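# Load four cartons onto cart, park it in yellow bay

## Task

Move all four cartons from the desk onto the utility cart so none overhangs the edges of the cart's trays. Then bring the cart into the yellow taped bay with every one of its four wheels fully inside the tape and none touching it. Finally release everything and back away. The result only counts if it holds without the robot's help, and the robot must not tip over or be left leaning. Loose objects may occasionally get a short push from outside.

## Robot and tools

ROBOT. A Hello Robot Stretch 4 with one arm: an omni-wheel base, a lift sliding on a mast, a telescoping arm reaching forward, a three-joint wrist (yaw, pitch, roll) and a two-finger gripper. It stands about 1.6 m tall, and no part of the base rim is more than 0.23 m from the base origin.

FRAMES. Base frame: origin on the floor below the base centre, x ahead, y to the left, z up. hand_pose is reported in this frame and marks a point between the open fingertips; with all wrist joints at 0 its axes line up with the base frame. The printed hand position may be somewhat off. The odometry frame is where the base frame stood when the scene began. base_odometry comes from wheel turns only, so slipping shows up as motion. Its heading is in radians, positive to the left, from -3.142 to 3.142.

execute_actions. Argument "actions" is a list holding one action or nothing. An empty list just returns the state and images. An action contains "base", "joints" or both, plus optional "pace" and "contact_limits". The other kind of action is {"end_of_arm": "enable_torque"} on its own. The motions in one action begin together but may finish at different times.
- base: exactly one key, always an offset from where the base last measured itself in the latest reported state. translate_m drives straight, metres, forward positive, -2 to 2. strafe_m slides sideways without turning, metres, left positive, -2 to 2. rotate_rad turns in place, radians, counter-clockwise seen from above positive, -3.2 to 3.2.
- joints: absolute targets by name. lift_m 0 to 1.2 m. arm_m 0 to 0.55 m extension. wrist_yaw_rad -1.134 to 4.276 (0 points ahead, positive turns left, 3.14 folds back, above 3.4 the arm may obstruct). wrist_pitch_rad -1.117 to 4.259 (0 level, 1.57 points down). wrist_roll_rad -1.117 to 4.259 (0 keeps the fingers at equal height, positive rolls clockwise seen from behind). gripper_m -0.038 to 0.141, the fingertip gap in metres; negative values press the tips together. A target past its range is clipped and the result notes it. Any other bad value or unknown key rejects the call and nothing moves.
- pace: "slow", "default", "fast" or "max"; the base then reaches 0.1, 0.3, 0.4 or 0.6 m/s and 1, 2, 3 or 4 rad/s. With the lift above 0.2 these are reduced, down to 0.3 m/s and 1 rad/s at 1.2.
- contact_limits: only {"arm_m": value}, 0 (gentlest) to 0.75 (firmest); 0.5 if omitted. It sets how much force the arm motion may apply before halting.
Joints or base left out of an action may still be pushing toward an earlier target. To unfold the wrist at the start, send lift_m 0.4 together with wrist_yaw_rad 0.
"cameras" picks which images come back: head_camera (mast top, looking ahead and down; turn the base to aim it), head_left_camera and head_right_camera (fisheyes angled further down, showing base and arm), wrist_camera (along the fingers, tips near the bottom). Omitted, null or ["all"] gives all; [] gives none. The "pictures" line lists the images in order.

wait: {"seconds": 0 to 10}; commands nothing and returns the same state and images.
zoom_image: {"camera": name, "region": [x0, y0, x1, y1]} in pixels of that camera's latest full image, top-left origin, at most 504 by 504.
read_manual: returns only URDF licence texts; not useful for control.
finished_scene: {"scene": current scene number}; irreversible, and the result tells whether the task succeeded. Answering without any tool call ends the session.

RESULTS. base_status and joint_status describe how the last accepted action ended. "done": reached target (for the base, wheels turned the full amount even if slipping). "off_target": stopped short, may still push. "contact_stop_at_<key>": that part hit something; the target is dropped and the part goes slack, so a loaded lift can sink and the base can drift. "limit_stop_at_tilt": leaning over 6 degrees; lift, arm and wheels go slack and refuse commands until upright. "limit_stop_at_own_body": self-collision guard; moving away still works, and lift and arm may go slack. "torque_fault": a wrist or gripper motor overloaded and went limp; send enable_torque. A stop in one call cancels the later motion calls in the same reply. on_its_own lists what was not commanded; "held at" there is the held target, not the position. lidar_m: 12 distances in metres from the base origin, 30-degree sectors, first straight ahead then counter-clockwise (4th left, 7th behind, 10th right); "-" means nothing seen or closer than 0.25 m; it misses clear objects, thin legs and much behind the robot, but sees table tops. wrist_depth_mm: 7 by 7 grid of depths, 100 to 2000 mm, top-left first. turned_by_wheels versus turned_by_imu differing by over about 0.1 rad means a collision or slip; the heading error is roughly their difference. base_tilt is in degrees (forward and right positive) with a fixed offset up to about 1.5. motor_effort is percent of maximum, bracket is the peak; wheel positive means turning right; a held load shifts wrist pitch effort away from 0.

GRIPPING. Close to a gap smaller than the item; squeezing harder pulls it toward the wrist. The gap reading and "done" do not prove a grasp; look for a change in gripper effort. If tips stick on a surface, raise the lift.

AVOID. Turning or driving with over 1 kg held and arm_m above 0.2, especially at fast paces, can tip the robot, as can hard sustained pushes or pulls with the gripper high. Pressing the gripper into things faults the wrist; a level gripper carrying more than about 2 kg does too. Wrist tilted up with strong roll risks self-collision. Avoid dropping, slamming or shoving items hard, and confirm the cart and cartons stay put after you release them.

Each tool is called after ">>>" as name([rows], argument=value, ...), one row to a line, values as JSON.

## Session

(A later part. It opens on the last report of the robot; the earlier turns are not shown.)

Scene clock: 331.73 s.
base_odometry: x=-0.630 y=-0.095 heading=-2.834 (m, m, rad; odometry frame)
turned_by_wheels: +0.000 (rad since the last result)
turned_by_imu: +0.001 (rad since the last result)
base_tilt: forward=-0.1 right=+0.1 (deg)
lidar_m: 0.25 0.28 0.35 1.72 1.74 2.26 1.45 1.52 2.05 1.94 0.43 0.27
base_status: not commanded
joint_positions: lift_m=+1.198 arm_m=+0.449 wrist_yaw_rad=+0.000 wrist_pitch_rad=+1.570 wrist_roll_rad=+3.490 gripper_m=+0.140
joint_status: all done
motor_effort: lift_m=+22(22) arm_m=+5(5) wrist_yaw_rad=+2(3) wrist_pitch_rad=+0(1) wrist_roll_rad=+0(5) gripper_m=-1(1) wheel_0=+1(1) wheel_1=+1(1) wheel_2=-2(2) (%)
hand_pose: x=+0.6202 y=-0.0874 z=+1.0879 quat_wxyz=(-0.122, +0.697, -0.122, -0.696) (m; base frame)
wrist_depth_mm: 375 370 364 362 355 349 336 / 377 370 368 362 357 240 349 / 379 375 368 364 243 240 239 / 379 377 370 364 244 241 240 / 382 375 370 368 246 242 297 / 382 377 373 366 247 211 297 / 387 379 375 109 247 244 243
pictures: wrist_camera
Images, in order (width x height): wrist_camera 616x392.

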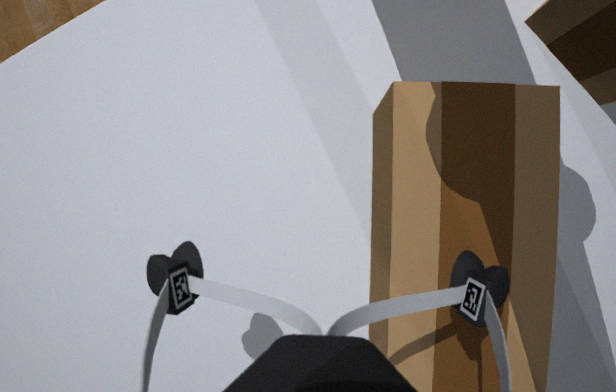

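>>> execute_actions([
  {"base":{"strafe_m":0.085},"joints":{"arm_m":0.48},"pace":"slow"},
], cameras=["wrist_camera"])

Scene clock: 339.87 s.
base_odometry: x=-0.604 y=-0.176 heading=-2.834 (m, m, rad; odometry frame)
turned_by_wheels: +0.000 (rad since the last result)
turned_by_imu: +0.002 (rad since the last result)
base_tilt: forward=-0.3 right=-0.1 (deg)
lidar_m: 0.25 0.25 0.32 1.64 1.66 2.20 1.45 1.55 2.10 2.04 0.46 0.28
base_status: done
joint_positions: lift_m=+1.198 arm_m=+0.479 wrist_yaw_rad=+0.000 wrist_pitch_rad=+1.570 wrist_roll_rad=+3.490 gripper_m=+0.140
joint_status: all done
motor_effort: lift_m=+22(22) arm_m=+5(6) wrist_yaw_rad=+1(1) wrist_pitch_rad=+0(0) wrist_roll_rad=+0(0) gripper_m=-1(0) wheel_0=-1(10) wheel_1=+4(7) wheel_2=+0(3) (%)
hand_pose: x=+0.6503 y=-0.0874 z=+1.0879 quat_wxyz=(-0.122, +0.697, -0.122, -0.696) (m; base frame)
wrist_depth_mm: 375 370 366 362 355 303 244 / 375 375 366 246 243 353 349 / 377 373 370 246 244 355 351 / 379 375 370 247 244 357 351 / 382 377 370 248 246 357 353 / 384 379 370 248 247 211 353 / 384 379 375 109 248 362 357
pictures: wrist_camera
Images, in order (width x height): wrist_camera 616x392.

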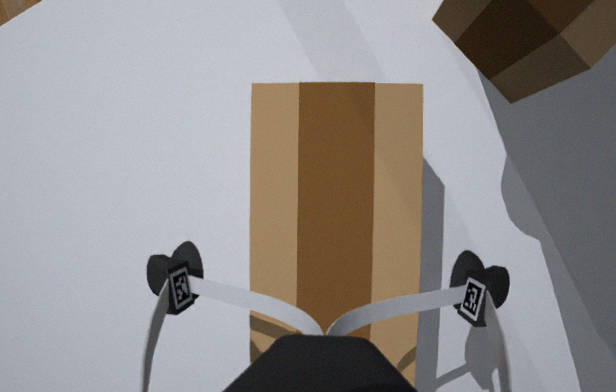

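Straddled. Grasp.

>>> execute_actions([
  {"joints":{"lift_m":1.14}},
], cameras=[])

>>> execute_actions([
  {"joints":{"gripper_m":0.03}},
], cameras=[])

>>> execute_actions([
  {"joints":{"lift_m":1.2}},
], cameras=[])

>>> execute_actions([
  {"joints":{"arm_m":0.1,"wrist_roll_rad":2.89}},
], cameras=["head_camera","wrist_camera"])

Scene clock: 354.13 s.
base_odometry: x=-0.604 y=-0.176 heading=-2.834 (m, m, rad; odometry frame)
turned_by_wheels: +0.000 (rad since the last result)
turned_by_imu: +0.001 (rad since the last result)
base_tilt: forward=-0.1 right=+0.0 (deg)
lidar_m: 0.27 0.28 0.34 1.66 1.69 2.18 1.48 1.47 2.13 2.04 0.44 0.28
base_status: not commanded
joint_positions: lift_m=+1.140 arm_m=+0.479 wrist_yaw_rad=+0.000 wrist_pitch_rad=+1.570 wrist_roll_rad=+3.490 gripper_m=+0.140
joint_status: all done
motor_effort: lift_m=+12(21) arm_m=+5(5) wrist_yaw_rad=+2(2) wrist_pitch_rad=+0(0) wrist_roll_rad=+0(0) gripper_m=-1(1) wheel_0=-2(1) wheel_1=+4(4) wheel_2=+0(0) (%)
hand_pose: x=+0.6503 y=-0.0874 z=+1.0302 quat_wxyz=(-0.122, +0.697, -0.122, -0.696) (m; base frame)
wrist_depth_mm: 314 312 309 304 301 296 244 / 317 312 310 187 186 298 294 / 319 315 312 189 187 298 296 / 320 315 312 190 187 298 298 / 322 317 216 190 188 301 298 / 322 320 194 191 189 208 300 / 325 320 315 109 189 304 303
pictures: none
No camera images: the call's "cameras" was empty. Leave "cameras" out to get every camera's image.

Scene clock: 356.23 s.
base_odometry: x=-0.604 y=-0.176 heading=-2.833 (m, m, rad; odometry frame)
turned_by_wheels: +0.000 (rad since the last result)
turned_by_imu: +0.001 (rad since the last result)
base_tilt: forward=+0.0 right=+0.0 (deg)
lidar_m: 0.26 0.27 0.36 1.65 1.70 2.21 1.46 1.46 2.11 2.03 0.43 0.30
base_status: not commanded
joint_positions: lift_m=+1.140 arm_m=+0.479 wrist_yaw_rad=+0.000 wrist_pitch_rad=+1.569 wrist_roll_rad=+3.490 gripper_m=+0.031
joint_status: all done
motor_effort: lift_m=+16(16) arm_m=+4(5) wrist_yaw_rad=+1(1) wrist_pitch_rad=+3(4) wrist_roll_rad=-1(0) gripper_m=-33(32) wheel_0=-1(2) wheel_1=+4(4) wheel_2=+0(0) (%)
hand_pose: x=+0.6506 y=-0.0874 z=+1.0298 quat_wxyz=(-0.123, +0.697, -0.122, -0.696) (m; base frame)
wrist_depth_mm: 312 310 306 303 297 296 244 / 314 309 180 177 176 296 293 / 317 312 178 175 174 296 294 / 315 314 176 174 172 297 296 / 319 312 175 172 171 298 296 / 322 178 173 171 169 171 297 / 322 317 172 109 167 301 -
pictures: none
No camera images: the call's "cameras" was empty. Leave "cameras" out to get every camera's image.

Scene clock: 357.40 s.
base_odometry: x=-0.604 y=-0.176 heading=-2.833 (m, m, rad; odometry frame)
turned_by_wheels: +0.000 (rad since the last result)
turned_by_imu: +0.000 (rad since the last result)
base_tilt: forward=-0.1 right=+0.0 (deg)
lidar_m: 0.25 0.28 0.35 1.66 1.68 2.18 1.45 1.52 2.11 2.03 0.41 0.30
base_status: not commanded
joint_positions: lift_m=+1.198 arm_m=+0.479 wrist_yaw_rad=+0.000 wrist_pitch_rad=+1.569 wrist_roll_rad=+3.490 gripper_m=+0.031
joint_status: all done
joint sent to its limit — the command would take lift_m past its upper limit, so that joint was sent only as far as its limit.
motor_effort: lift_m=+26(27) arm_m=+4(4) wrist_yaw_rad=+1(2) wrist_pitch_rad=+3(3) wrist_roll_rad=+0(1) gripper_m=-33(33) wheel_0=-1(0) wheel_1=+4(4) wheel_2=+0(0) (%)
hand_pose: x=+0.6506 y=-0.0874 z=+1.0876 quat_wxyz=(-0.123, +0.697, -0.122, -0.696) (m; base frame)
wrist_depth_mm: 373 366 362 357 353 297 243 / 375 368 180 177 175 347 347 / 375 370 178 175 174 353 349 / 377 373 176 174 172 353 351 / 377 375 175 172 171 355 353 / 379 178 173 171 170 172 353 / 384 377 172 109 167 357 -
pictures: none
No camera images: the call's "cameras" was empty. Leave "cameras" out to get every camera's image.

Scene clock: 359.63 s.
base_odometry: x=-0.604 y=-0.176 heading=-2.833 (m, m, rad; odometry frame)
turned_by_wheels: +0.000 (rad since the last result)
turned_by_imu: +0.001 (rad since the last result)
base_tilt: forward=-0.2 right=+0.1 (deg)
lidar_m: 0.26 0.25 0.36 1.66 1.67 2.16 1.46 1.47 2.08 2.04 0.45 0.29
base_status: not commanded
joint_positions: lift_m=+1.198 arm_m=+0.101 wrist_yaw_rad=+0.000 wrist_pitch_rad=+1.569 wrist_roll_rad=+2.890 gripper_m=+0.031
joint_status: all done
motor_effort: lift_m=+26(26) arm_m=-5(6) wrist_yaw_rad=+2(1) wrist_pitch_rad=+2(6) wrist_roll_rad=-2(8) gripper_m=-32(32) wheel_0=-1(0) wheel_1=+5(5) wheel_2=+0(0) (%)
hand_pose: x=+0.2721 y=-0.0874 z=+1.0876 quat_wxyz=(+0.089, +0.702, +0.088, -0.701) (m; base frame)
wrist_depth_mm: 1336 1308 1308 1281 1281 1281 1255 / 1308 1336 179 177 175 1255 1255 / 1366 1336 178 176 173 1281 1281 / 1308 1336 176 174 172 1281 1281 / 377 373 175 172 171 1281 1255 / 379 178 173 171 169 171 359 / 379 377 172 109 167 364 -
pictures: head_camera, wrist_camera
Images, in order (width x height): head_camera 420x560, wrist_camera 616x392.

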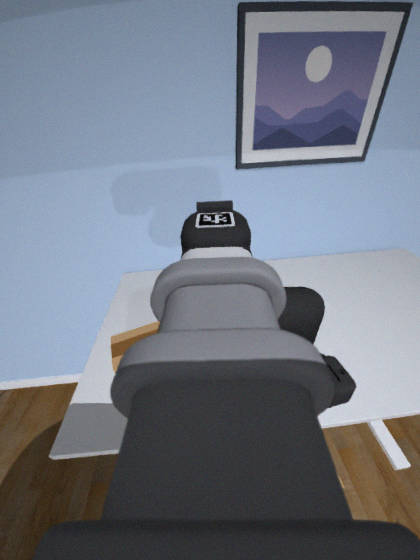

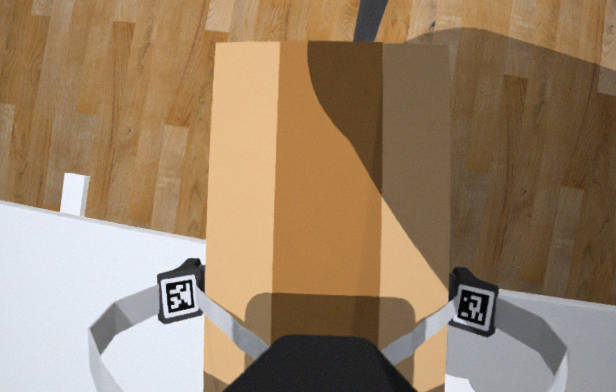

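>>> execute_actions([
  {"base":{"translate_m":-0.23}},
], cameras=[])

>>> execute_actions([
  {"base":{"strafe_m":-0.45}},
], cameras=[])

>>> execute_actions([
  {"base":{"rotate_rad":2.93},"joints":{"wrist_roll_rad":-0.25}},
], cameras=[])

>>> execute_actions([
  {"base":{"translate_m":0.86},"joints":{"arm_m":0.5}},
], cameras=[])

>>> execute_actions([
  {"base":{"strafe_m":0.34}},
], cameras=["head_left_camera","wrist_camera"])

Scene clock: 372.13 s.
base_odometry: x=-0.385 y=-0.106 heading=-2.834 (m, m, rad; odometry frame)
turned_by_wheels: +0.000 (rad since the last result)
turned_by_imu: +0.002 (rad since the last result)
base_tilt: forward=-0.2 right=+0.1 (deg)
lidar_m: 0.32 0.50 1.62 1.61 1.68 2.17 1.21 1.26 2.02 2.05 0.79 0.51
base_status: done
joint_positions: lift_m=+1.198 arm_m=+0.101 wrist_yaw_rad=+0.000 wrist_pitch_rad=+1.569 wrist_roll_rad=+2.890 gripper_m=+0.031
joint_status: not commanded
motor_effort: lift_m=+25(26) arm_m=-4(4) wrist_yaw_rad=+1(2) wrist_pitch_rad=+3(5) wrist_roll_rad=-2(2) gripper_m=-32(33) wheel_0=-1(7) wheel_1=-3(5) wheel_2=+1(11) (%)
hand_pose: x=+0.2721 y=-0.0874 z=+1.0876 quat_wxyz=(+0.089, +0.702, +0.088, -0.701) (m; base frame)
wrist_depth_mm: 1308 1308 1281 1308 1255 1255 1255 / 1336 1308 179 177 176 1281 1281 / 1308 1336 178 175 174 1281 1255 / 1366 1336 176 174 172 1281 1281 / 1336 1366 175 173 171 1255 1281 / 1366 177 173 171 169 171 1308 / 1366 1366 172 109 167 1308 1281
pictures: none
No camera images: the call's "cameras" was empty. Leave "cameras" out to get every camera's image.

Scene clock: 374.97 s.
base_odometry: x=-0.521 y=+0.323 heading=-2.834 (m, m, rad; odometry frame)
turned_by_wheels: +0.000 (rad since the last result)
turned_by_imu: +0.001 (rad since the last result)
base_tilt: forward=-0.3 right=+0.0 (deg)
lidar_m: 0.29 0.56 0.75 2.08 2.14 2.74 1.18 2.09 1.56 1.60 0.88 0.56
base_status: done
joint_positions: lift_m=+1.198 arm_m=+0.101 wrist_yaw_rad=+0.000 wrist_pitch_rad=+1.569 wrist_roll_rad=+2.890 gripper_m=+0.031
joint_status: not commanded
motor_effort: lift_m=+25(26) arm_m=-4(4) wrist_yaw_rad=+2(2) wrist_pitch_rad=+3(4) wrist_roll_rad=-2(2) gripper_m=-31(33) wheel_0=+3(12) wheel_1=-1(12) wheel_2=+0(0) (%)
hand_pose: x=+0.2721 y=-0.0874 z=+1.0877 quat_wxyz=(+0.089, +0.702, +0.089, -0.701) (m; base frame)
wrist_depth_mm: 1336 1308 1308 1281 1281 1281 1255 / 1336 1336 179 177 175 1255 1255 / 1336 1336 178 175 173 1308 1281 / 1366 1336 176 174 172 1281 1255 / 1336 1336 175 173 171 1281 1281 / 1366 178 173 171 169 172 1281 / 1366 1366 172 109 167 1281 1281
pictures: none
No camera images: the call's "cameras" was empty. Leave "cameras" out to get every camera's image.

Scene clock: 379.17 s.
base_odometry: x=-0.521 y=+0.323 heading=+0.096 (m, m, rad; odometry frame)
turned_by_wheels: +2.929 (rad since the last result)
turned_by_imu: +3.014 (rad since the last result)
base_tilt: forward=-0.2 right=+0.1 (deg)
lidar_m: 0.25 1.26 1.59 1.61 1.60 0.65 0.52 0.53 0.61 2.08 2.10 2.43
base_status: done
joint_positions: lift_m=+1.198 arm_m=+0.101 wrist_yaw_rad=+0.000 wrist_pitch_rad=+1.570 wrist_roll_rad=-0.250 gripper_m=+0.031
joint_status: all done
motor_effort: lift_m=+25(25) arm_m=-4(4) wrist_yaw_rad=+1(1) wrist_pitch_rad=+0(3) wrist_roll_rad=-3(3) gripper_m=-33(33) wheel_0=-2(6) wheel_1=-4(9) wheel_2=-5(9) (%)
hand_pose: x=+0.2719 y=-0.0874 z=+1.0877 quat_wxyz=(+0.702, -0.088, +0.701, +0.088) (m; base frame)
wrist_depth_mm: 1336 1308 1308 1255 1229 1255 1229 / 1336 1336 179 176 175 1255 1255 / 1336 1336 178 175 173 1281 1255 / 1366 1336 176 174 172 1255 1281 / 1397 1397 174 172 171 1281 1281 / 1397 178 173 171 169 172 1281 / 1397 1336 172 109 167 1336 1308
pictures: none
No camera images: the call's "cameras" was empty. Leave "cameras" out to get every camera's image.

Scene clock: 383.50 s.
base_odometry: x=+0.335 y=+0.405 heading=+0.096 (m, m, rad; odometry frame)
turned_by_wheels: +0.000 (rad since the last result)
turned_by_imu: +0.000 (rad since the last result)
base_tilt: forward=-0.1 right=+0.0 (deg)
lidar_m: 0.29 0.33 0.46 1.55 1.83 1.58 1.90 1.38 2.19 1.89 1.88 0.59
base_status: done
joint_positions: lift_m=+1.198 arm_m=+0.499 wrist_yaw_rad=+0.000 wrist_pitch_rad=+1.570 wrist_roll_rad=-0.250 gripper_m=+0.031
joint_status: all done
motor_effort: lift_m=+25(25) arm_m=+4(7) wrist_yaw_rad=+1(3) wrist_pitch_rad=+0(6) wrist_roll_rad=-2(2) gripper_m=-33(33) wheel_0=+3(7) wheel_1=+2(9) wheel_2=-2(13) (%)
hand_pose: x=+0.6703 y=-0.0874 z=+1.0877 quat_wxyz=(+0.702, -0.088, +0.701, +0.088) (m; base frame)
wrist_depth_mm: 521 512 392 504 1255 1229 1229 / 530 521 180 177 176 1255 1205 / 539 525 178 175 174 1255 1255 / 421 504 177 174 173 1255 1255 / 421 539 175 172 171 1255 1308 / 462 178 173 171 169 172 1281 / 504 525 172 109 167 1308 1281
pictures: none
No camera images: the call's "cameras" was empty. Leave "cameras" out to get every camera's image.

Scene clock: 385.97 s.
base_odometry: x=+0.302 y=+0.743 heading=+0.096 (m, m, rad; odometry frame)
turned_by_wheels: +0.000 (rad since the last result)
turned_by_imu: +0.001 (rad since the last result)
base_tilt: forward=-0.1 right=+0.0 (deg)
lidar_m: 0.31 1.84 1.43 1.23 1.21 1.75 1.87 1.47 1.71 2.21 0.47 0.31
base_status: done
joint_positions: lift_m=+1.198 arm_m=+0.499 wrist_yaw_rad=+0.000 wrist_pitch_rad=+1.570 wrist_roll_rad=-0.250 gripper_m=+0.031
joint_status: not commanded
motor_effort: lift_m=+25(25) arm_m=+4(5) wrist_yaw_rad=+1(1) wrist_pitch_rad=+0(0) wrist_roll_rad=-2(2) gripper_m=-32(33) wheel_0=+0(9) wheel_1=+3(9) wheel_2=+0(2) (%)
hand_pose: x=+0.6703 y=-0.0874 z=+1.0877 quat_wxyz=(+0.702, -0.088, +0.701, +0.088) (m; base frame)
wrist_depth_mm: 1336 1336 1281 500 496 488 484 / 1336 1308 179 176 175 492 484 / 1366 1336 178 175 173 384 382 / 1336 1336 176 174 172 389 384 / 1397 1366 174 172 171 392 473 / 1366 178 173 171 169 172 473 / 1397 1397 172 109 167 521 496
pictures: head_left_camera, wrist_camera
Images, in order (width x height): head_left_camera 420x672, wrist_camera 616x392.

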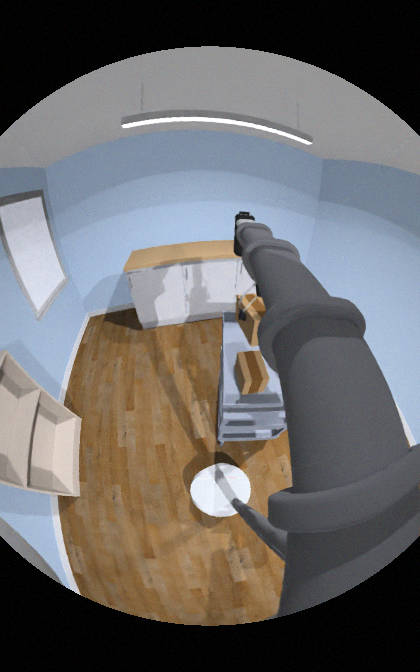

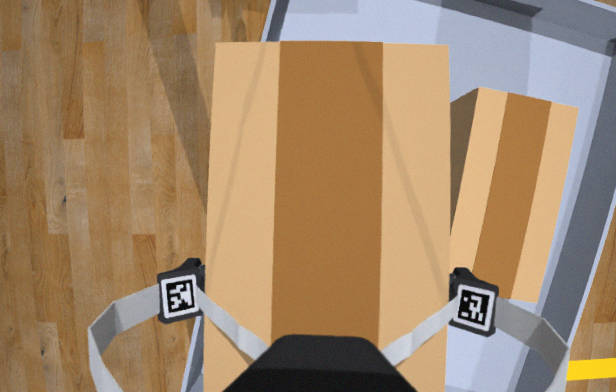

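>>> execute_actions([
  {"joints":{"lift_m":1.06},"pace":"slow"},
], cameras=["wrist_camera"])

Scene clock: 393.10 s.
base_odometry: x=+0.302 y=+0.743 heading=+0.096 (m, m, rad; odometry frame)
turned_by_wheels: +0.000 (rad since the last result)
turned_by_imu: +0.002 (rad since the last result)
base_tilt: forward=-0.1 right=-0.1 (deg)
lidar_m: 0.27 1.80 1.44 1.21 1.23 1.74 1.50 1.46 1.69 2.20 0.44 0.30
base_status: not commanded
joint_positions: lift_m=+1.061 arm_m=+0.500 wrist_yaw_rad=+0.002 wrist_pitch_rad=+1.570 wrist_roll_rad=-0.250 gripper_m=+0.031
joint_status: all done
motor_effort: lift_m=+8(23) arm_m=+2(4) wrist_yaw_rad=-3(9) wrist_pitch_rad=+1(26) wrist_roll_rad=-2(2) gripper_m=-25(31) wheel_0=-1(1) wheel_1=+3(3) wheel_2=+0(0) (%)
hand_pose: x=+0.6710 y=-0.0874 z=+0.9505 quat_wxyz=(+0.702, -0.089, +0.701, +0.089) (m; base frame)
wrist_depth_mm: 1182 1182 1182 375 370 366 362 / 1255 1160 315 205 205 368 362 / 1205 1182 317 193 193 347 256 / 1229 1229 188 183 182 327 258 / 1255 1229 176 174 173 279 262 / 1229 178 167 165 164 171 263 / 1281 1255 157 109 154 267 -
pictures: wrist_camera
Images, in order (width x height): wrist_camera 616x392.

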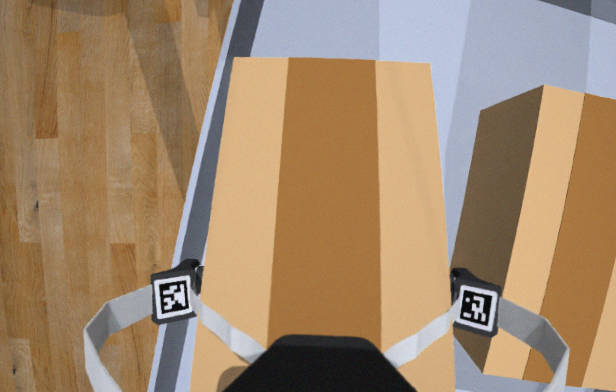

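>>> execute_actions([
  {"joints":{"lift_m":1.14},"pace":"slow"},
], cameras=[])

>>> execute_actions([
  {"base":{"translate_m":0.04},"joints":{"arm_m":0.55},"pace":"slow"},
], cameras=[])

>>> execute_actions([
  {"joints":{"lift_m":1.04},"pace":"slow"},
], cameras=["wrist_camera","head_left_camera"])

Scene clock: 407.63 s.
base_odometry: x=+0.302 y=+0.743 heading=+0.096 (m, m, rad; odometry frame)
turned_by_wheels: +0.000 (rad since the last result)
turned_by_imu: +0.001 (rad since the last result)
base_tilt: forward=-0.2 right=+0.1 (deg)
lidar_m: 0.27 1.85 1.44 1.22 1.23 1.78 1.47 1.46 1.72 2.19 0.42 0.31
base_status: not commanded
joint_positions: lift_m=+1.139 arm_m=+0.500 wrist_yaw_rad=+0.000 wrist_pitch_rad=+1.570 wrist_roll_rad=-0.250 gripper_m=+0.031
joint_status: all done
motor_effort: lift_m=+26(25) arm_m=+2(2) wrist_yaw_rad=+1(3) wrist_pitch_rad=+1(5) wrist_roll_rad=-1(2) gripper_m=-32(31) wheel_0=-1(0) wheel_1=+3(2) wheel_2=+0(0) (%)
hand_pose: x=+0.6709 y=-0.0874 z=+1.0290 quat_wxyz=(+0.702, -0.088, +0.701, +0.088) (m; base frame)
wrist_depth_mm: 1281 1255 1255 449 442 436 430 / 1281 1281 1281 204 204 439 430 / 1281 1281 1255 193 191 353 324 / 1308 1281 188 182 182 332 329 / 1308 1308 177 173 173 332 332 / 1336 179 168 165 164 171 334 / 1366 1308 158 109 155 462 455
pictures: none
No camera images: the call's "cameras" was empty. Leave "cameras" out to get every camera's image.

Scene clock: 409.30 s.
base_odometry: x=+0.342 y=+0.747 heading=+0.096 (m, m, rad; odometry frame)
turned_by_wheels: +0.000 (rad since the last result)
turned_by_imu: +0.000 (rad since the last result)
base_tilt: forward=-0.1 right=-0.1 (deg)
lidar_m: 0.25 1.78 1.79 1.23 1.21 1.79 1.49 1.49 1.75 2.20 0.37 0.25
base_status: done
joint_positions: lift_m=+1.139 arm_m=+0.546 wrist_yaw_rad=+0.000 wrist_pitch_rad=+1.570 wrist_roll_rad=-0.250 gripper_m=+0.031
joint_status: all done
joint sent to its limit — the command would take arm_m past its upper limit, so that joint was sent only as far as its limit.
motor_effort: lift_m=+26(26) arm_m=+5(8) wrist_yaw_rad=+1(1) wrist_pitch_rad=+1(1) wrist_roll_rad=-2(1) gripper_m=-30(31) wheel_0=+3(5) wheel_1=+3(7) wheel_2=-6(8) (%)
hand_pose: x=+0.7177 y=-0.0874 z=+1.0290 quat_wxyz=(+0.702, -0.088, +0.701, +0.088) (m; base frame)
wrist_depth_mm: 1255 1255 1205 445 418 1182 1160 / 1281 1255 1255 204 203 439 430 / 1281 1281 1229 193 191 445 439 / 1308 1308 188 183 181 418 442 / 1308 1308 176 174 173 334 332 / 1336 178 168 165 164 171 334 / 1336 1336 158 109 154 338 338
pictures: none
No camera images: the call's "cameras" was empty. Leave "cameras" out to get every camera's image.

Scene clock: 411.00 s.
base_odometry: x=+0.342 y=+0.747 heading=+0.096 (m, m, rad; odometry frame)
turned_by_wheels: +0.000 (rad since the last result)
turned_by_imu: +0.001 (rad since the last result)
base_tilt: forward=-0.2 right=+0.0 (deg)
lidar_m: 0.25 1.78 1.83 1.21 1.23 1.78 1.53 1.51 1.73 2.19 0.39 0.27
base_status: not commanded
joint_positions: lift_m=+1.040 arm_m=+0.546 wrist_yaw_rad=+0.000 wrist_pitch_rad=+1.570 wrist_roll_rad=-0.250 gripper_m=+0.031
joint_status: all done
motor_effort: lift_m=+16(23) arm_m=+4(5) wrist_yaw_rad=+1(1) wrist_pitch_rad=+1(1) wrist_roll_rad=-1(1) gripper_m=-31(31) wheel_0=+4(4) wheel_1=+3(3) wheel_2=-6(6) (%)
hand_pose: x=+0.7176 y=-0.0874 z=+0.9298 quat_wxyz=(+0.702, -0.088, +0.701, +0.088) (m; base frame)
wrist_depth_mm: 1160 1138 353 349 347 338 306 / 1182 1182 290 204 203 343 338 / 1182 1182 293 193 191 347 343 / 1205 1182 188 182 182 349 345 / 1205 1205 176 174 173 266 236 / 1205 179 168 165 164 171 236 / 1255 355 158 109 154 244 -
pictures: head_left_camera, wrist_camera
Images, in order (width x height): head_left_camera 420x672, wrist_camera 616x392.

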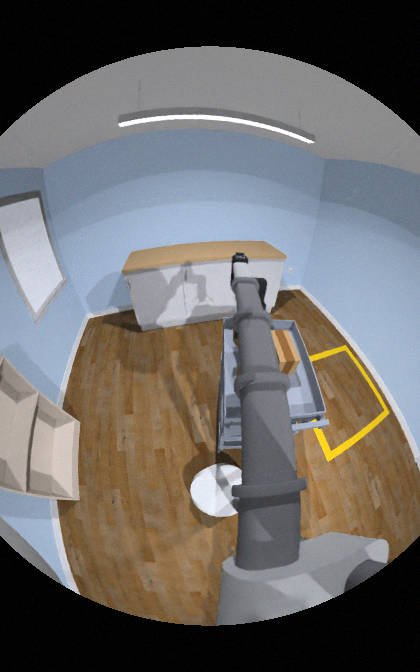

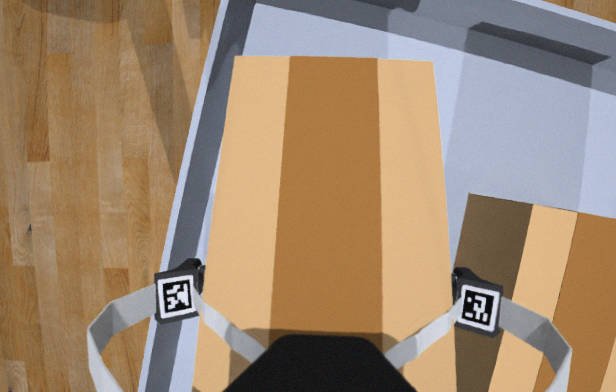

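Clear now. Lower.

>>> execute_actions([
  {"joints":{"lift_m":1.0},"pace":"slow"},
], cameras=[])

>>> execute_actions([
  {"joints":{"gripper_m":0.125}},
], cameras=[])

>>> execute_actions([
  {"joints":{"lift_m":1.16}},
], cameras=["wrist_camera"])

Scene clock: 416.37 s.
base_odometry: x=+0.342 y=+0.747 heading=+0.096 (m, m, rad; odometry frame)
turned_by_wheels: +0.000 (rad since the last result)
turned_by_imu: +0.001 (rad since the last result)
base_tilt: forward=-0.2 right=+0.0 (deg)
lidar_m: 0.25 1.78 1.78 1.23 1.22 1.79 1.54 1.51 1.77 2.18 0.38 0.26
base_status: not commanded
joint_positions: lift_m=+1.000 arm_m=+0.546 wrist_yaw_rad=-0.001 wrist_pitch_rad=+1.572 wrist_roll_rad=-0.250 gripper_m=+0.031
joint_status: all done
motor_effort: lift_m=+13(16) arm_m=+5(4) wrist_yaw_rad=+4(5) wrist_pitch_rad=-5(6) wrist_roll_rad=-2(2) gripper_m=-30(31) wheel_0=+4(4) wheel_1=+3(3) wheel_2=-6(6) (%)
hand_pose: x=+0.7170 y=-0.0874 z=+0.8901 quat_wxyz=(+0.701, -0.088, +0.702, +0.088) (m; base frame)
wrist_depth_mm: 1098 1098 310 312 307 303 303 / 1138 1138 254 200 198 307 304 / 1138 1138 263 190 189 310 306 / 1138 1138 186 181 180 312 310 / 1160 1160 176 173 173 266 209 / 1182 178 168 166 165 171 200 / 1182 315 161 109 156 242 -
pictures: none
No camera images: the call's "cameras" was empty. Leave "cameras" out to get every camera's image.

Scene clock: 418.20 s.
base_odometry: x=+0.342 y=+0.747 heading=+0.096 (m, m, rad; odometry frame)
turned_by_wheels: +0.000 (rad since the last result)
turned_by_imu: +0.000 (rad since the last result)
base_tilt: forward=-0.1 right=+0.0 (deg)
lidar_m: 0.25 1.78 1.82 1.22 1.23 1.77 1.50 1.48 1.75 2.20 0.37 0.26
base_status: not commanded
joint_positions: lift_m=+1.000 arm_m=+0.547 wrist_yaw_rad=+0.000 wrist_pitch_rad=+1.570 wrist_roll_rad=-0.250 gripper_m=+0.125
joint_status: all done
motor_effort: lift_m=+15(15) arm_m=+5(5) wrist_yaw_rad=+3(7) wrist_pitch_rad=-1(11) wrist_roll_rad=-2(1) gripper_m=-1(28) wheel_0=+2(4) wheel_1=+1(3) wheel_2=-4(6) (%)
hand_pose: x=+0.7175 y=-0.0874 z=+0.8899 quat_wxyz=(+0.702, -0.088, +0.701, +0.088) (m; base frame)
wrist_depth_mm: 1138 1118 312 314 307 306 301 / 1160 1138 252 199 198 309 304 / 1160 1138 270 202 200 310 307 / 1160 1138 297 204 202 314 310 / 1138 1138 208 206 204 268 209 / 1182 338 211 206 204 219 202 / 1205 340 336 109 207 256 203
pictures: none
No camera images: the call's "cameras" was empty. Leave "cameras" out to get every camera's image.

Scene clock: 419.93 s.
base_odometry: x=+0.342 y=+0.747 heading=+0.096 (m, m, rad; odometry frame)
turned_by_wheels: +0.000 (rad since the last result)
turned_by_imu: +0.001 (rad since the last result)
base_tilt: forward=-0.1 right=-0.1 (deg)
lidar_m: 0.25 1.78 1.80 1.23 1.23 1.79 1.91 1.50 1.77 2.18 0.37 0.25
base_status: not commanded
joint_positions: lift_m=+1.160 arm_m=+0.547 wrist_yaw_rad=+0.000 wrist_pitch_rad=+1.570 wrist_roll_rad=-0.250 gripper_m=+0.125
joint_status: all done
motor_effort: lift_m=+22(24) arm_m=+4(4) wrist_yaw_rad=+2(3) wrist_pitch_rad=+0(1) wrist_roll_rad=-2(2) gripper_m=-4(1) wheel_0=+2(2) wheel_1=+1(1) wheel_2=-4(4) (%)
hand_pose: x=+0.7175 y=-0.0874 z=+1.0493 quat_wxyz=(+0.702, -0.088, +0.701, +0.088) (m; base frame)
wrist_depth_mm: 1281 1281 1255 455 442 1205 1182 / 1308 1281 1281 473 469 455 459 / 1308 1281 1281 359 469 462 462 / 1336 1308 484 364 466 462 466 / 1336 1308 492 366 421 355 353 / 1366 1336 455 366 368 357 445 / 1366 1336 492 109 404 364 442
pictures: wrist_camera
Images, in order (width x height): wrist_camera 616x392.

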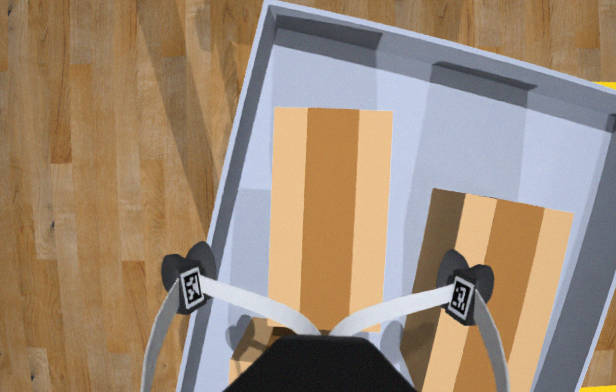

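>>> execute_actions([
  {"base":{"translate_m":-0.9},"joints":{"arm_m":0.1,"wrist_roll_rad":3.49,"gripper_m":0.14}},
], cameras=[])

>>> execute_actions([
  {"base":{"rotate_rad":-2.93},"joints":{"lift_m":1.2}},
], cameras=[])

>>> execute_actions([
  {"base":{"strafe_m":0.8}},
], cameras=[])

>>> execute_actions([
  {"base":{"translate_m":0.23},"joints":{"arm_m":0.4}},
], cameras=["head_camera","wrist_camera"])

Scene clock: 438.10 s.
base_odometry: x=-0.554 y=+0.661 heading=+0.096 (m, m, rad; odometry frame)
turned_by_wheels: +0.000 (rad since the last result)
turned_by_imu: +0.004 (rad since the last result)
base_tilt: forward=-0.1 right=+0.0 (deg)
lidar_m: 1.15 2.64 1.25 1.30 1.29 1.49 0.58 0.62 0.75 2.41 2.42 1.20
base_status: done
joint_positions: lift_m=+1.160 arm_m=+0.101 wrist_yaw_rad=+0.000 wrist_pitch_rad=+1.570 wrist_roll_rad=+3.490 gripper_m=+0.140
joint_status: all done
motor_effort: lift_m=+22(22) arm_m=-4(4) wrist_yaw_rad=+1(2) wrist_pitch_rad=+0(0) wrist_roll_rad=+0(2) gripper_m=-2(2) wheel_0=-2(7) wheel_1=-1(9) wheel_2=+0(12) (%)
hand_pose: x=+0.2719 y=-0.0874 z=+1.0494 quat_wxyz=(-0.122, +0.697, -0.122, -0.696) (m; base frame)
wrist_depth_mm: 1308 1281 1281 1229 1229 1205 1182 / 1336 1281 1281 1060 1042 1182 1205 / 1308 1308 1281 1042 1229 1229 1229 / 1336 1308 1281 1281 1255 1229 1229 / 1336 1281 1308 1281 1255 1205 1229 / 1336 1336 1308 1281 1281 211 1255 / 1336 1336 1308 108 1281 1255 1229
pictures: none
No camera images: the call's "cameras" was empty. Leave "cameras" out to get every camera's image.

Scene clock: 442.00 s.
base_odometry: x=-0.554 y=+0.661 heading=-2.834 (m, m, rad; odometry frame)
turned_by_wheels: -2.929 (rad since the last result)
turned_by_imu: -3.012 (rad since the last result)
base_tilt: forward=-0.1 right=+0.1 (deg)
lidar_m: 0.62 0.64 0.83 2.43 2.48 1.18 1.15 1.65 1.24 1.29 1.29 0.67
base_status: done
joint_positions: lift_m=+1.198 arm_m=+0.101 wrist_yaw_rad=+0.000 wrist_pitch_rad=+1.570 wrist_roll_rad=+3.490 gripper_m=+0.140
joint_status: all done
joint sent to its limit — the command would take lift_m past its upper limit, so that joint was sent only as far as its limit.
motor_effort: lift_m=+22(22) arm_m=-4(4) wrist_yaw_rad=+2(2) wrist_pitch_rad=+0(0) wrist_roll_rad=+0(0) gripper_m=+0(2) wheel_0=+3(6) wheel_1=+4(7) wheel_2=+3(9) (%)
hand_pose: x=+0.2719 y=-0.0874 z=+1.0879 quat_wxyz=(-0.122, +0.697, -0.122, -0.696) (m; base frame)
wrist_depth_mm: 1336 1366 1336 1308 1281 1255 1255 / 1366 1336 1336 1078 1255 1281 1255 / 1366 1336 1308 1078 1281 1281 1281 / 1366 1336 1336 1336 1308 1281 1281 / 1366 1366 1308 1308 1308 1281 1281 / 1366 1336 1336 1336 1308 211 1281 / 1336 1366 1336 109 1281 1336 1281
pictures: none
No camera images: the call's "cameras" was empty. Leave "cameras" out to get every camera's image.

Scene clock: 446.00 s.
base_odometry: x=-0.311 y=-0.101 heading=-2.834 (m, m, rad; odometry frame)
turned_by_wheels: +0.000 (rad since the last result)
turned_by_imu: +0.002 (rad since the last result)
base_tilt: forward=-0.2 right=+0.0 (deg)
lidar_m: 0.55 0.55 1.73 1.61 1.68 2.11 1.12 1.19 2.03 2.07 0.86 0.57
base_status: done
joint_positions: lift_m=+1.198 arm_m=+0.101 wrist_yaw_rad=+0.000 wrist_pitch_rad=+1.570 wrist_roll_rad=+3.490 gripper_m=+0.140
joint_status: not commanded
motor_effort: lift_m=+21(22) arm_m=-4(4) wrist_yaw_rad=+2(2) wrist_pitch_rad=+0(1) wrist_roll_rad=+0(0) gripper_m=-1(0) wheel_0=-1(12) wheel_1=+0(10) wheel_2=+0(1) (%)
hand_pose: x=+0.2719 y=-0.0874 z=+1.0880 quat_wxyz=(-0.122, +0.697, -0.122, -0.696) (m; base frame)
wrist_depth_mm: 1336 1336 1308 1281 1255 1255 1281 / 1336 1336 1336 1078 1255 1281 1255 / 1366 1336 1308 1078 1255 1255 1255 / 1397 1366 1366 1308 1308 1281 1281 / 1397 1366 1308 1308 1336 1255 1281 / 1366 1366 1336 1336 1308 212 1281 / 1397 1366 1336 109 1308 1281 1281
pictures: none
No camera images: the call's "cameras" was empty. Leave "cameras" out to get every camera's image.

Scene clock: 448.20 s.
base_odometry: x=-0.530 y=-0.171 heading=-2.833 (m, m, rad; odometry frame)
turned_by_wheels: +0.001 (rad since the last result)
turned_by_imu: +0.001 (rad since the last result)
base_tilt: forward=-0.1 right=+0.1 (deg)
lidar_m: 0.32 0.31 0.43 1.63 1.70 2.12 1.37 1.46 2.08 2.03 0.51 0.34
base_status: done
joint_positions: lift_m=+1.198 arm_m=+0.399 wrist_yaw_rad=+0.000 wrist_pitch_rad=+1.570 wrist_roll_rad=+3.490 gripper_m=+0.140
joint_status: all done
motor_effort: lift_m=+21(21) arm_m=+4(5) wrist_yaw_rad=+1(1) wrist_pitch_rad=+1(2) wrist_roll_rad=-1(0) gripper_m=+0(1) wheel_0=+3(7) wheel_1=+4(5) wheel_2=-1(13) (%)
hand_pose: x=+0.5705 y=-0.0874 z=+1.0880 quat_wxyz=(-0.122, +0.697, -0.122, -0.696) (m; base frame)
wrist_depth_mm: 1366 1308 1182 362 355 353 351 / 1366 1336 366 362 357 351 342 / 379 373 370 366 359 353 239 / 379 375 370 366 362 355 264 / 382 379 370 368 362 357 355 / 384 379 373 368 364 212 355 / 387 379 375 109 364 362 357
pictures: head_camera, wrist_camera
Images, in order (width x height): head_camera 420x560, wrist_camera 616x392.

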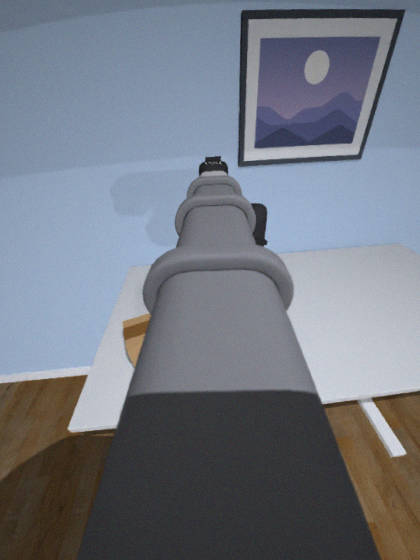

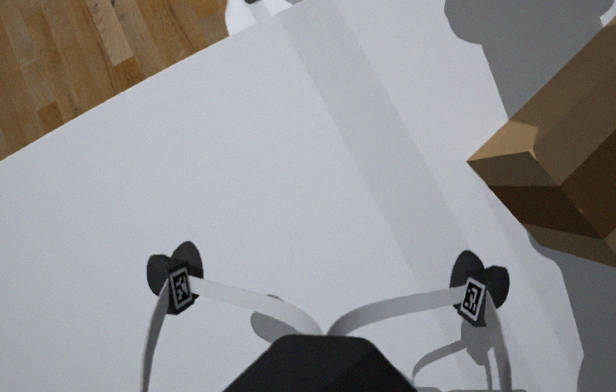

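Box is to the image right (base left).

>>> execute_actions([
  {"base":{"strafe_m":0.18}},
], cameras=["wrist_camera"])

Scene clock: 452.70 s.
base_odometry: x=-0.476 y=-0.342 heading=-2.833 (m, m, rad; odometry frame)
turned_by_wheels: +0.000 (rad since the last result)
turned_by_imu: +0.002 (rad since the last result)
base_tilt: forward=-0.1 right=+0.0 (deg)
lidar_m: 0.28 0.30 1.42 1.44 1.48 1.95 1.39 1.43 2.24 2.24 0.48 0.31
base_status: done
joint_positions: lift_m=+1.198 arm_m=+0.399 wrist_yaw_rad=+0.000 wrist_pitch_rad=+1.570 wrist_roll_rad=+3.490 gripper_m=+0.140
joint_status: not commanded
motor_effort: lift_m=+21(21) arm_m=+4(4) wrist_yaw_rad=+1(1) wrist_pitch_rad=+1(1) wrist_roll_rad=+0(0) gripper_m=+2(0) wheel_0=+0(9) wheel_1=+2(16) wheel_2=+0(1) (%)
hand_pose: x=+0.5705 y=-0.0874 z=+1.0880 quat_wxyz=(-0.122, +0.697, -0.122, -0.696) (m; base frame)
wrist_depth_mm: 1336 1336 366 359 355 351 347 / 1366 373 366 364 359 239 236 / 377 375 368 366 244 240 239 / 379 375 370 364 244 242 240 / 382 377 368 250 245 244 355 / 387 379 373 249 246 211 355 / 387 379 377 108 366 364 359
pictures: wrist_camera
Images, in order (width x height): wrist_camera 616x392.

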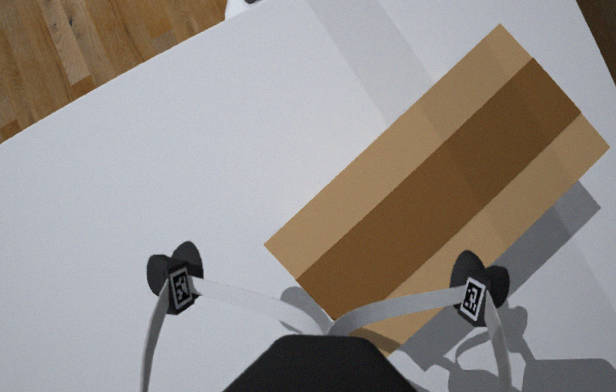

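>>> execute_actions([
  {"joints":{"wrist_roll_rad":4.22}},
], cameras=["wrist_camera"])

Scene clock: 457.57 s.
base_odometry: x=-0.476 y=-0.342 heading=-2.833 (m, m, rad; odometry frame)
turned_by_wheels: +0.000 (rad since the last result)
turned_by_imu: +0.001 (rad since the last result)
base_tilt: forward=-0.2 right=+0.1 (deg)
lidar_m: 0.30 0.31 1.41 1.45 1.46 1.94 1.39 1.42 2.24 2.23 0.48 0.30
base_status: not commanded
joint_positions: lift_m=+1.198 arm_m=+0.399 wrist_yaw_rad=+0.000 wrist_pitch_rad=+1.570 wrist_roll_rad=+4.220 gripper_m=+0.140
joint_status: all done
motor_effort: lift_m=+21(21) arm_m=+4(5) wrist_yaw_rad=+1(1) wrist_pitch_rad=+1(1) wrist_roll_rad=+0(3) gripper_m=+0(1) wheel_0=+0(1) wheel_1=+2(2) wheel_2=+0(0) (%)
hand_pose: x=+0.5705 y=-0.0874 z=+1.0880 quat_wxyz=(-0.363, +0.607, -0.363, -0.607) (m; base frame)
wrist_depth_mm: 1366 1336 366 244 239 345 345 / 1366 917 366 245 241 349 347 / 1366 375 366 246 243 349 347 / 1366 379 370 248 244 355 349 / 1397 379 370 249 246 355 353 / 389 382 373 249 246 212 353 / 389 384 377 109 366 359 355
pictures: wrist_camera
Images, in order (width x height): wrist_camera 616x392.

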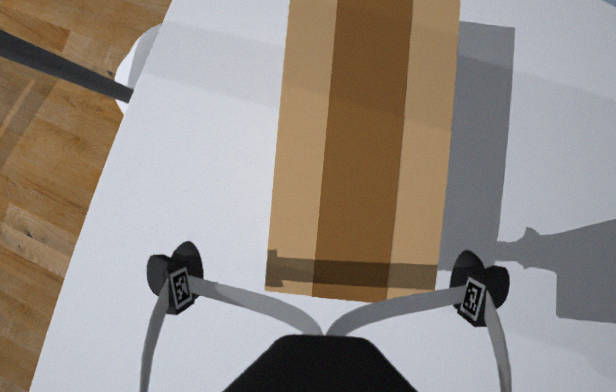

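>>> execute_actions([
  {"base":{"strafe_m":0.06},"joints":{"arm_m":0.39},"pace":"slow"},
], cameras=["wrist_camera"])

Scene clock: 464.40 s.
base_odometry: x=-0.457 y=-0.399 heading=-2.833 (m, m, rad; odometry frame)
turned_by_wheels: +0.000 (rad since the last result)
turned_by_imu: +0.002 (rad since the last result)
base_tilt: forward=-0.1 right=+0.0 (deg)
lidar_m: 0.28 0.30 1.41 1.38 1.43 1.85 1.59 1.41 2.28 2.29 0.47 0.31
base_status: done
joint_positions: lift_m=+1.198 arm_m=+0.391 wrist_yaw_rad=+0.000 wrist_pitch_rad=+1.570 wrist_roll_rad=+4.220 gripper_m=+0.140
joint_status: all done
motor_effort: lift_m=+21(21) arm_m=-5(4) wrist_yaw_rad=+1(1) wrist_pitch_rad=+1(1) wrist_roll_rad=+0(0) gripper_m=+0(0) wheel_0=-1(10) wheel_1=+5(12) wheel_2=+0(0) (%)
hand_pose: x=+0.5621 y=-0.0874 z=+1.0880 quat_wxyz=(-0.363, +0.607, -0.363, -0.607) (m; base frame)
wrist_depth_mm: 1336 1308 364 359 357 349 1205 / 1366 891 368 244 242 351 347 / 1366 375 368 246 244 353 349 / 1366 377 373 246 245 355 349 / 1366 379 370 249 246 357 353 / 1397 382 254 248 247 212 353 / 392 384 377 109 364 362 357
pictures: wrist_camera
Images, in order (width x height): wrist_camera 616x392.

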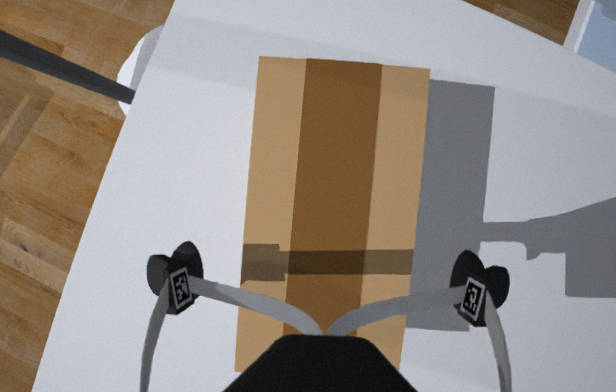

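>>> execute_actions([
  {"joints":{"lift_m":1.14}},
], cameras=[])

>>> execute_actions([
  {"joints":{"gripper_m":0.03}},
], cameras=[])

>>> execute_actions([
  {"joints":{"lift_m":1.2}},
], cameras=[])

>>> execute_actions([
  {"base":{"translate_m":-0.23},"joints":{"arm_m":0.1,"wrist_roll_rad":1.11}},
], cameras=[])

Scene clock: 471.47 s.
base_odometry: x=-0.457 y=-0.399 heading=-2.833 (m, m, rad; odometry frame)
turned_by_wheels: +0.000 (rad since the last result)
turned_by_imu: +0.001 (rad since the last result)
base_tilt: forward=-0.2 right=+0.1 (deg)
lidar_m: 0.27 0.29 1.39 1.39 1.40 1.87 1.57 1.38 2.30 2.30 0.47 0.32
base_status: not commanded
joint_positions: lift_m=+1.140 arm_m=+0.391 wrist_yaw_rad=+0.000 wrist_pitch_rad=+1.570 wrist_roll_rad=+4.220 gripper_m=+0.140
joint_status: all done
motor_effort: lift_m=+13(18) arm_m=-4(5) wrist_yaw_rad=+0(1) wrist_pitch_rad=+2(1) wrist_roll_rad=+0(0) gripper_m=-1(1) wheel_0=-1(1) wheel_1=+5(5) wheel_2=+0(0) (%)
hand_pose: x=+0.5621 y=-0.0874 z=+1.0301 quat_wxyz=(-0.363, +0.607, -0.363, -0.607) (m; base frame)
wrist_depth_mm: 1281 312 309 187 184 293 291 / 1308 315 307 187 185 296 293 / 1308 317 312 189 186 296 293 / 1308 317 312 189 187 300 296 / 324 320 193 191 188 300 296 / 325 322 195 191 189 211 298 / 327 324 196 109 190 303 300
pictures: none
No camera images: the call's "cameras" was empty. Leave "cameras" out to get every camera's image.

Scene clock: 473.57 s.
base_odometry: x=-0.457 y=-0.399 heading=-2.833 (m, m, rad; odometry frame)
turned_by_wheels: +0.000 (rad since the last result)
turned_by_imu: +0.001 (rad since the last result)
base_tilt: forward=+0.1 right=+0.1 (deg)
lidar_m: 0.30 0.29 1.40 1.39 1.39 1.85 1.55 1.39 2.30 2.30 0.48 0.34
base_status: not commanded
joint_positions: lift_m=+1.140 arm_m=+0.391 wrist_yaw_rad=+0.000 wrist_pitch_rad=+1.569 wrist_roll_rad=+4.220 gripper_m=+0.031
joint_status: all done
motor_effort: lift_m=+15(15) arm_m=-4(4) wrist_yaw_rad=+1(1) wrist_pitch_rad=+1(2) wrist_roll_rad=+0(0) gripper_m=-32(31) wheel_0=-1(1) wheel_1=+5(5) wheel_2=+0(0) (%)
hand_pose: x=+0.5621 y=-0.0874 z=+1.0299 quat_wxyz=(-0.363, +0.607, -0.363, -0.606) (m; base frame)
wrist_depth_mm: 1308 310 307 178 175 294 290 / 1308 312 306 176 174 293 290 / 1308 314 178 175 172 296 291 / 1308 315 176 173 171 296 294 / 324 320 175 172 169 298 294 / 327 177 173 170 168 173 297 / 325 320 173 109 166 301 -
pictures: none
No camera images: the call's "cameras" was empty. Leave "cameras" out to get every camera's image.

Scene clock: 474.73 s.
base_odometry: x=-0.457 y=-0.399 heading=-2.833 (m, m, rad; odometry frame)
turned_by_wheels: +0.000 (rad since the last result)
turned_by_imu: +0.000 (rad since the last result)
base_tilt: forward=-0.1 right=+0.0 (deg)
lidar_m: 0.28 0.30 1.43 1.39 1.42 1.88 1.60 1.38 2.30 2.30 0.49 0.30
base_status: not commanded
joint_positions: lift_m=+1.198 arm_m=+0.391 wrist_yaw_rad=+0.000 wrist_pitch_rad=+1.569 wrist_roll_rad=+4.220 gripper_m=+0.031
joint_status: all done
joint sent to its limit — the command would take lift_m past its upper limit, so that joint was sent only as far as its limit.
motor_effort: lift_m=+25(27) arm_m=-5(5) wrist_yaw_rad=+1(1) wrist_pitch_rad=+2(2) wrist_roll_rad=-1(1) gripper_m=-32(31) wheel_0=-1(1) wheel_1=+5(5) wheel_2=+0(0) (%)
hand_pose: x=+0.5621 y=-0.0874 z=+1.0877 quat_wxyz=(-0.363, +0.607, -0.363, -0.606) (m; base frame)
wrist_depth_mm: 1308 1366 364 178 176 347 1229 / 1366 904 366 176 174 349 343 / 1366 375 178 175 172 349 345 / 1366 375 177 173 171 353 349 / 1397 377 175 172 170 355 349 / 1366 177 174 170 168 172 351 / 389 382 173 109 166 359 -
pictures: none
No camera images: the call's "cameras" was empty. Leave "cameras" out to get every camera's image.

Scene clock: 477.13 s.
base_odometry: x=-0.238 y=-0.329 heading=-2.833 (m, m, rad; odometry frame)
turned_by_wheels: +0.000 (rad since the last result)
turned_by_imu: +0.001 (rad since the last result)
base_tilt: forward=-0.1 right=+0.0 (deg)
lidar_m: 0.25 0.57 1.49 1.35 1.42 1.85 1.47 1.17 2.23 2.32 0.85 0.28
base_status: done
joint_positions: lift_m=+1.198 arm_m=+0.101 wrist_yaw_rad=+0.000 wrist_pitch_rad=+1.570 wrist_roll_rad=+1.110 gripper_m=+0.031
joint_status: all done
motor_effort: lift_m=+24(24) arm_m=-4(4) wrist_yaw_rad=+2(3) wrist_pitch_rad=+0(5) wrist_roll_rad=-2(7) gripper_m=-32(32) wheel_0=-2(6) wheel_1=-1(5) wheel_2=+1(12) (%)
hand_pose: x=+0.2719 y=-0.0874 z=+1.0877 quat_wxyz=(+0.601, +0.373, +0.601, -0.373) (m; base frame)
wrist_depth_mm: 366 1308 1281 178 176 1281 1255 / 368 1308 180 176 174 1255 1255 / 370 1281 179 175 173 1281 1281 / 1336 1336 177 174 171 1281 1281 / 1366 1366 175 172 170 1281 1308 / 1366 176 173 170 168 173 1308 / 1397 1336 171 109 166 1308 -
pictures: none
No camera images: the call's "cameras" was empty. Leave "cameras" out to get every camera's image.

>>> execute_actions([
  {"base":{"strafe_m":-1.04}},
], cameras=[])

>>> execute_actions([
  {"base":{"rotate_rad":2.93}},
], cameras=[])

>>> execute_actions([
  {"base":{"translate_m":0.8},"joints":{"arm_m":0.38}},
], cameras=[])

>>> execute_actions([
  {"base":{"strafe_m":0.22}},
], cameras=["wrist_camera","head_left_camera"])

Scene clock: 488.03 s.
base_odometry: x=-0.554 y=+0.662 heading=-2.833 (m, m, rad; odometry frame)
turned_by_wheels: +0.000 (rad since the last result)
turned_by_imu: +0.003 (rad since the last result)
base_tilt: forward=-0.2 right=-0.1 (deg)
lidar_m: 0.25 0.64 0.85 2.41 2.48 1.14 1.17 1.63 1.26 1.26 1.29 0.27
base_status: done
joint_positions: lift_m=+1.198 arm_m=+0.101 wrist_yaw_rad=+0.000 wrist_pitch_rad=+1.570 wrist_roll_rad=+1.110 gripper_m=+0.031
joint_status: not commanded
motor_effort: lift_m=+24(24) arm_m=-4(4) wrist_yaw_rad=+2(1) wrist_pitch_rad=+0(1) wrist_roll_rad=-2(3) gripper_m=-32(31) wheel_0=+1(11) wheel_1=+1(10) wheel_2=+0(1) (%)
hand_pose: x=+0.2719 y=-0.0874 z=+1.0878 quat_wxyz=(+0.601, +0.373, +0.601, -0.373) (m; base frame)
wrist_depth_mm: 917 1281 1281 177 175 1281 1255 / 1308 1281 180 176 175 1281 1229 / 1308 1336 178 175 173 1281 1281 / 1336 1308 177 174 171 1308 1281 / 1336 1366 175 172 170 1308 1281 / 1366 177 173 171 168 172 1336 / 1397 1366 172 109 166 1308 -
pictures: none
No camera images: the call's "cameras" was empty. Leave "cameras" out to get every camera's image.

Scene clock: 492.23 s.
base_odometry: x=-0.554 y=+0.662 heading=+0.096 (m, m, rad; odometry frame)
turned_by_wheels: +2.929 (rad since the last result)
turned_by_imu: +3.015 (rad since the last result)
base_tilt: forward=-0.3 right=-0.1 (deg)
lidar_m: 0.25 2.62 1.27 1.27 1.27 1.50 0.61 0.61 0.72 2.42 2.45 0.25
base_status: done
joint_positions: lift_m=+1.198 arm_m=+0.101 wrist_yaw_rad=+0.000 wrist_pitch_rad=+1.570 wrist_roll_rad=+1.110 gripper_m=+0.031
joint_status: not commanded
motor_effort: lift_m=+24(24) arm_m=-5(4) wrist_yaw_rad=+1(1) wrist_pitch_rad=+0(1) wrist_roll_rad=-3(2) gripper_m=-32(33) wheel_0=-3(7) wheel_1=-3(9) wheel_2=-5(9) (%)
hand_pose: x=+0.2719 y=-0.0874 z=+1.0878 quat_wxyz=(+0.601, +0.373, +0.601, -0.373) (m; base frame)
wrist_depth_mm: 1138 1281 1281 178 176 1229 1255 / 1281 1336 1308 177 174 1281 1281 / 1336 1308 178 175 173 1255 1281 / 1336 1336 177 174 171 1281 1255 / 1336 1308 175 172 170 1281 1281 / 1366 177 173 170 168 172 1308 / 1430 1366 172 109 165 1336 -
pictures: none
No camera images: the call's "cameras" was empty. Leave "cameras" out to get every camera's image.

Scene clock: 496.37 s.
base_odometry: x=+0.242 y=+0.739 heading=+0.097 (m, m, rad; odometry frame)
turned_by_wheels: +0.000 (rad since the last result)
turned_by_imu: +0.000 (rad since the last result)
base_tilt: forward=-0.2 right=+0.1 (deg)
lidar_m: 0.35 1.89 1.40 1.17 1.50 1.76 1.80 1.41 1.64 2.21 0.52 0.38
base_status: done
joint_positions: lift_m=+1.198 arm_m=+0.379 wrist_yaw_rad=+0.000 wrist_pitch_rad=+1.570 wrist_roll_rad=+1.110 gripper_m=+0.031
joint_status: all done
motor_effort: lift_m=+24(24) arm_m=+4(4) wrist_yaw_rad=+1(3) wrist_pitch_rad=+0(4) wrist_roll_rad=-2(2) gripper_m=-33(31) wheel_0=+3(9) wheel_1=+2(6) wheel_2=+0(13) (%)
hand_pose: x=+0.5504 y=-0.0874 z=+1.0878 quat_wxyz=(+0.601, +0.373, +0.601, -0.372) (m; base frame)
wrist_depth_mm: 517 512 394 178 176 488 459 / 402 399 399 177 174 500 1255 / 407 404 178 175 173 452 1255 / 530 525 177 173 171 466 1281 / 1336 1366 175 172 169 1098 1281 / 1336 177 173 170 168 172 1281 / 1397 1366 173 109 165 1229 1308
pictures: none
No camera images: the call's "cameras" was empty. Leave "cameras" out to get every camera's image.

Scene clock: 498.40 s.
base_odometry: x=+0.221 y=+0.958 heading=+0.097 (m, m, rad; odometry frame)
turned_by_wheels: +0.000 (rad since the last result)
turned_by_imu: +0.001 (rad since the last result)
base_tilt: forward=-0.1 right=+0.0 (deg)
lidar_m: 0.45 1.82 1.16 0.96 0.97 1.48 1.82 1.47 1.69 2.45 0.50 0.41
base_status: done
joint_positions: lift_m=+1.198 arm_m=+0.379 wrist_yaw_rad=+0.000 wrist_pitch_rad=+1.570 wrist_roll_rad=+1.110 gripper_m=+0.031
joint_status: not commanded
motor_effort: lift_m=+24(24) arm_m=+4(4) wrist_yaw_rad=+1(1) wrist_pitch_rad=+1(1) wrist_roll_rad=-2(2) gripper_m=-33(32) wheel_0=-3(9) wheel_1=+2(10) wheel_2=+0(1) (%)
hand_pose: x=+0.5504 y=-0.0874 z=+1.0878 quat_wxyz=(+0.601, +0.373, +0.601, -0.373) (m; base frame)
wrist_depth_mm: 1281 517 508 178 176 500 442 / 1308 1308 445 176 174 500 1255 / 1308 1336 178 175 173 455 1255 / 1336 1308 177 174 171 469 1308 / 1336 1308 175 172 169 1078 1281 / 1336 177 173 171 168 172 1281 / 1366 1366 172 108 166 1205 1281
pictures: head_left_camera, wrist_camera
Images, in order (width x height): head_left_camera 420x672, wrist_camera 616x392.

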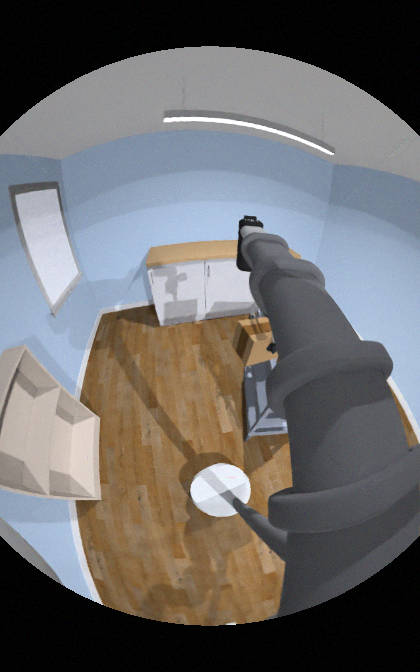

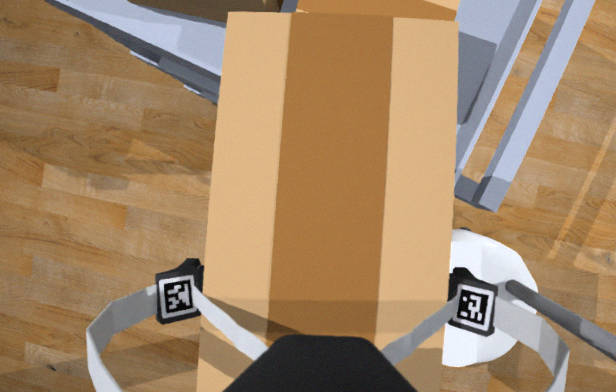

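>>> execute_actions([
  {"base":{"strafe_m":-0.26}},
], cameras=["wrist_camera","head_left_camera"])

Scene clock: 503.93 s.
base_odometry: x=+0.246 y=+0.699 heading=+0.097 (m, m, rad; odometry frame)
turned_by_wheels: +0.000 (rad since the last result)
turned_by_imu: +0.002 (rad since the last result)
base_tilt: forward=-0.2 right=+0.0 (deg)
lidar_m: 0.34 1.89 1.42 1.23 1.52 1.78 1.82 1.41 1.65 2.18 0.52 0.38
base_status: done
joint_positions: lift_m=+1.198 arm_m=+0.379 wrist_yaw_rad=+0.000 wrist_pitch_rad=+1.570 wrist_roll_rad=+1.110 gripper_m=+0.031
joint_status: not commanded
motor_effort: lift_m=+23(24) arm_m=+4(5) wrist_yaw_rad=+2(1) wrist_pitch_rad=+0(1) wrist_roll_rad=-1(2) gripper_m=-31(32) wheel_0=+0(12) wheel_1=+0(10) wheel_2=+0(1) (%)
hand_pose: x=+0.5504 y=-0.0874 z=+1.0878 quat_wxyz=(+0.601, +0.373, +0.601, -0.373) (m; base frame)
wrist_depth_mm: 517 399 394 178 176 469 1229 / 517 517 180 176 174 480 1229 / 404 402 178 175 173 449 1281 / 484 404 177 173 171 466 1308 / 1308 530 175 172 170 1078 1308 / 1366 176 173 170 168 174 1308 / 1336 1366 173 108 166 1205 1336
pictures: head_left_camera, wrist_camera
Images, in order (width x height): head_left_camera 420x672, wrist_camera 616x392.

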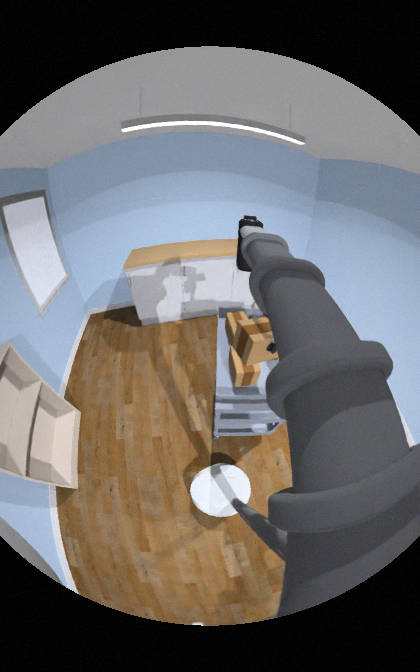

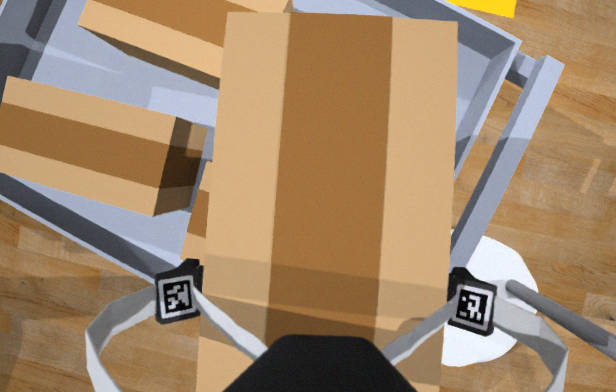

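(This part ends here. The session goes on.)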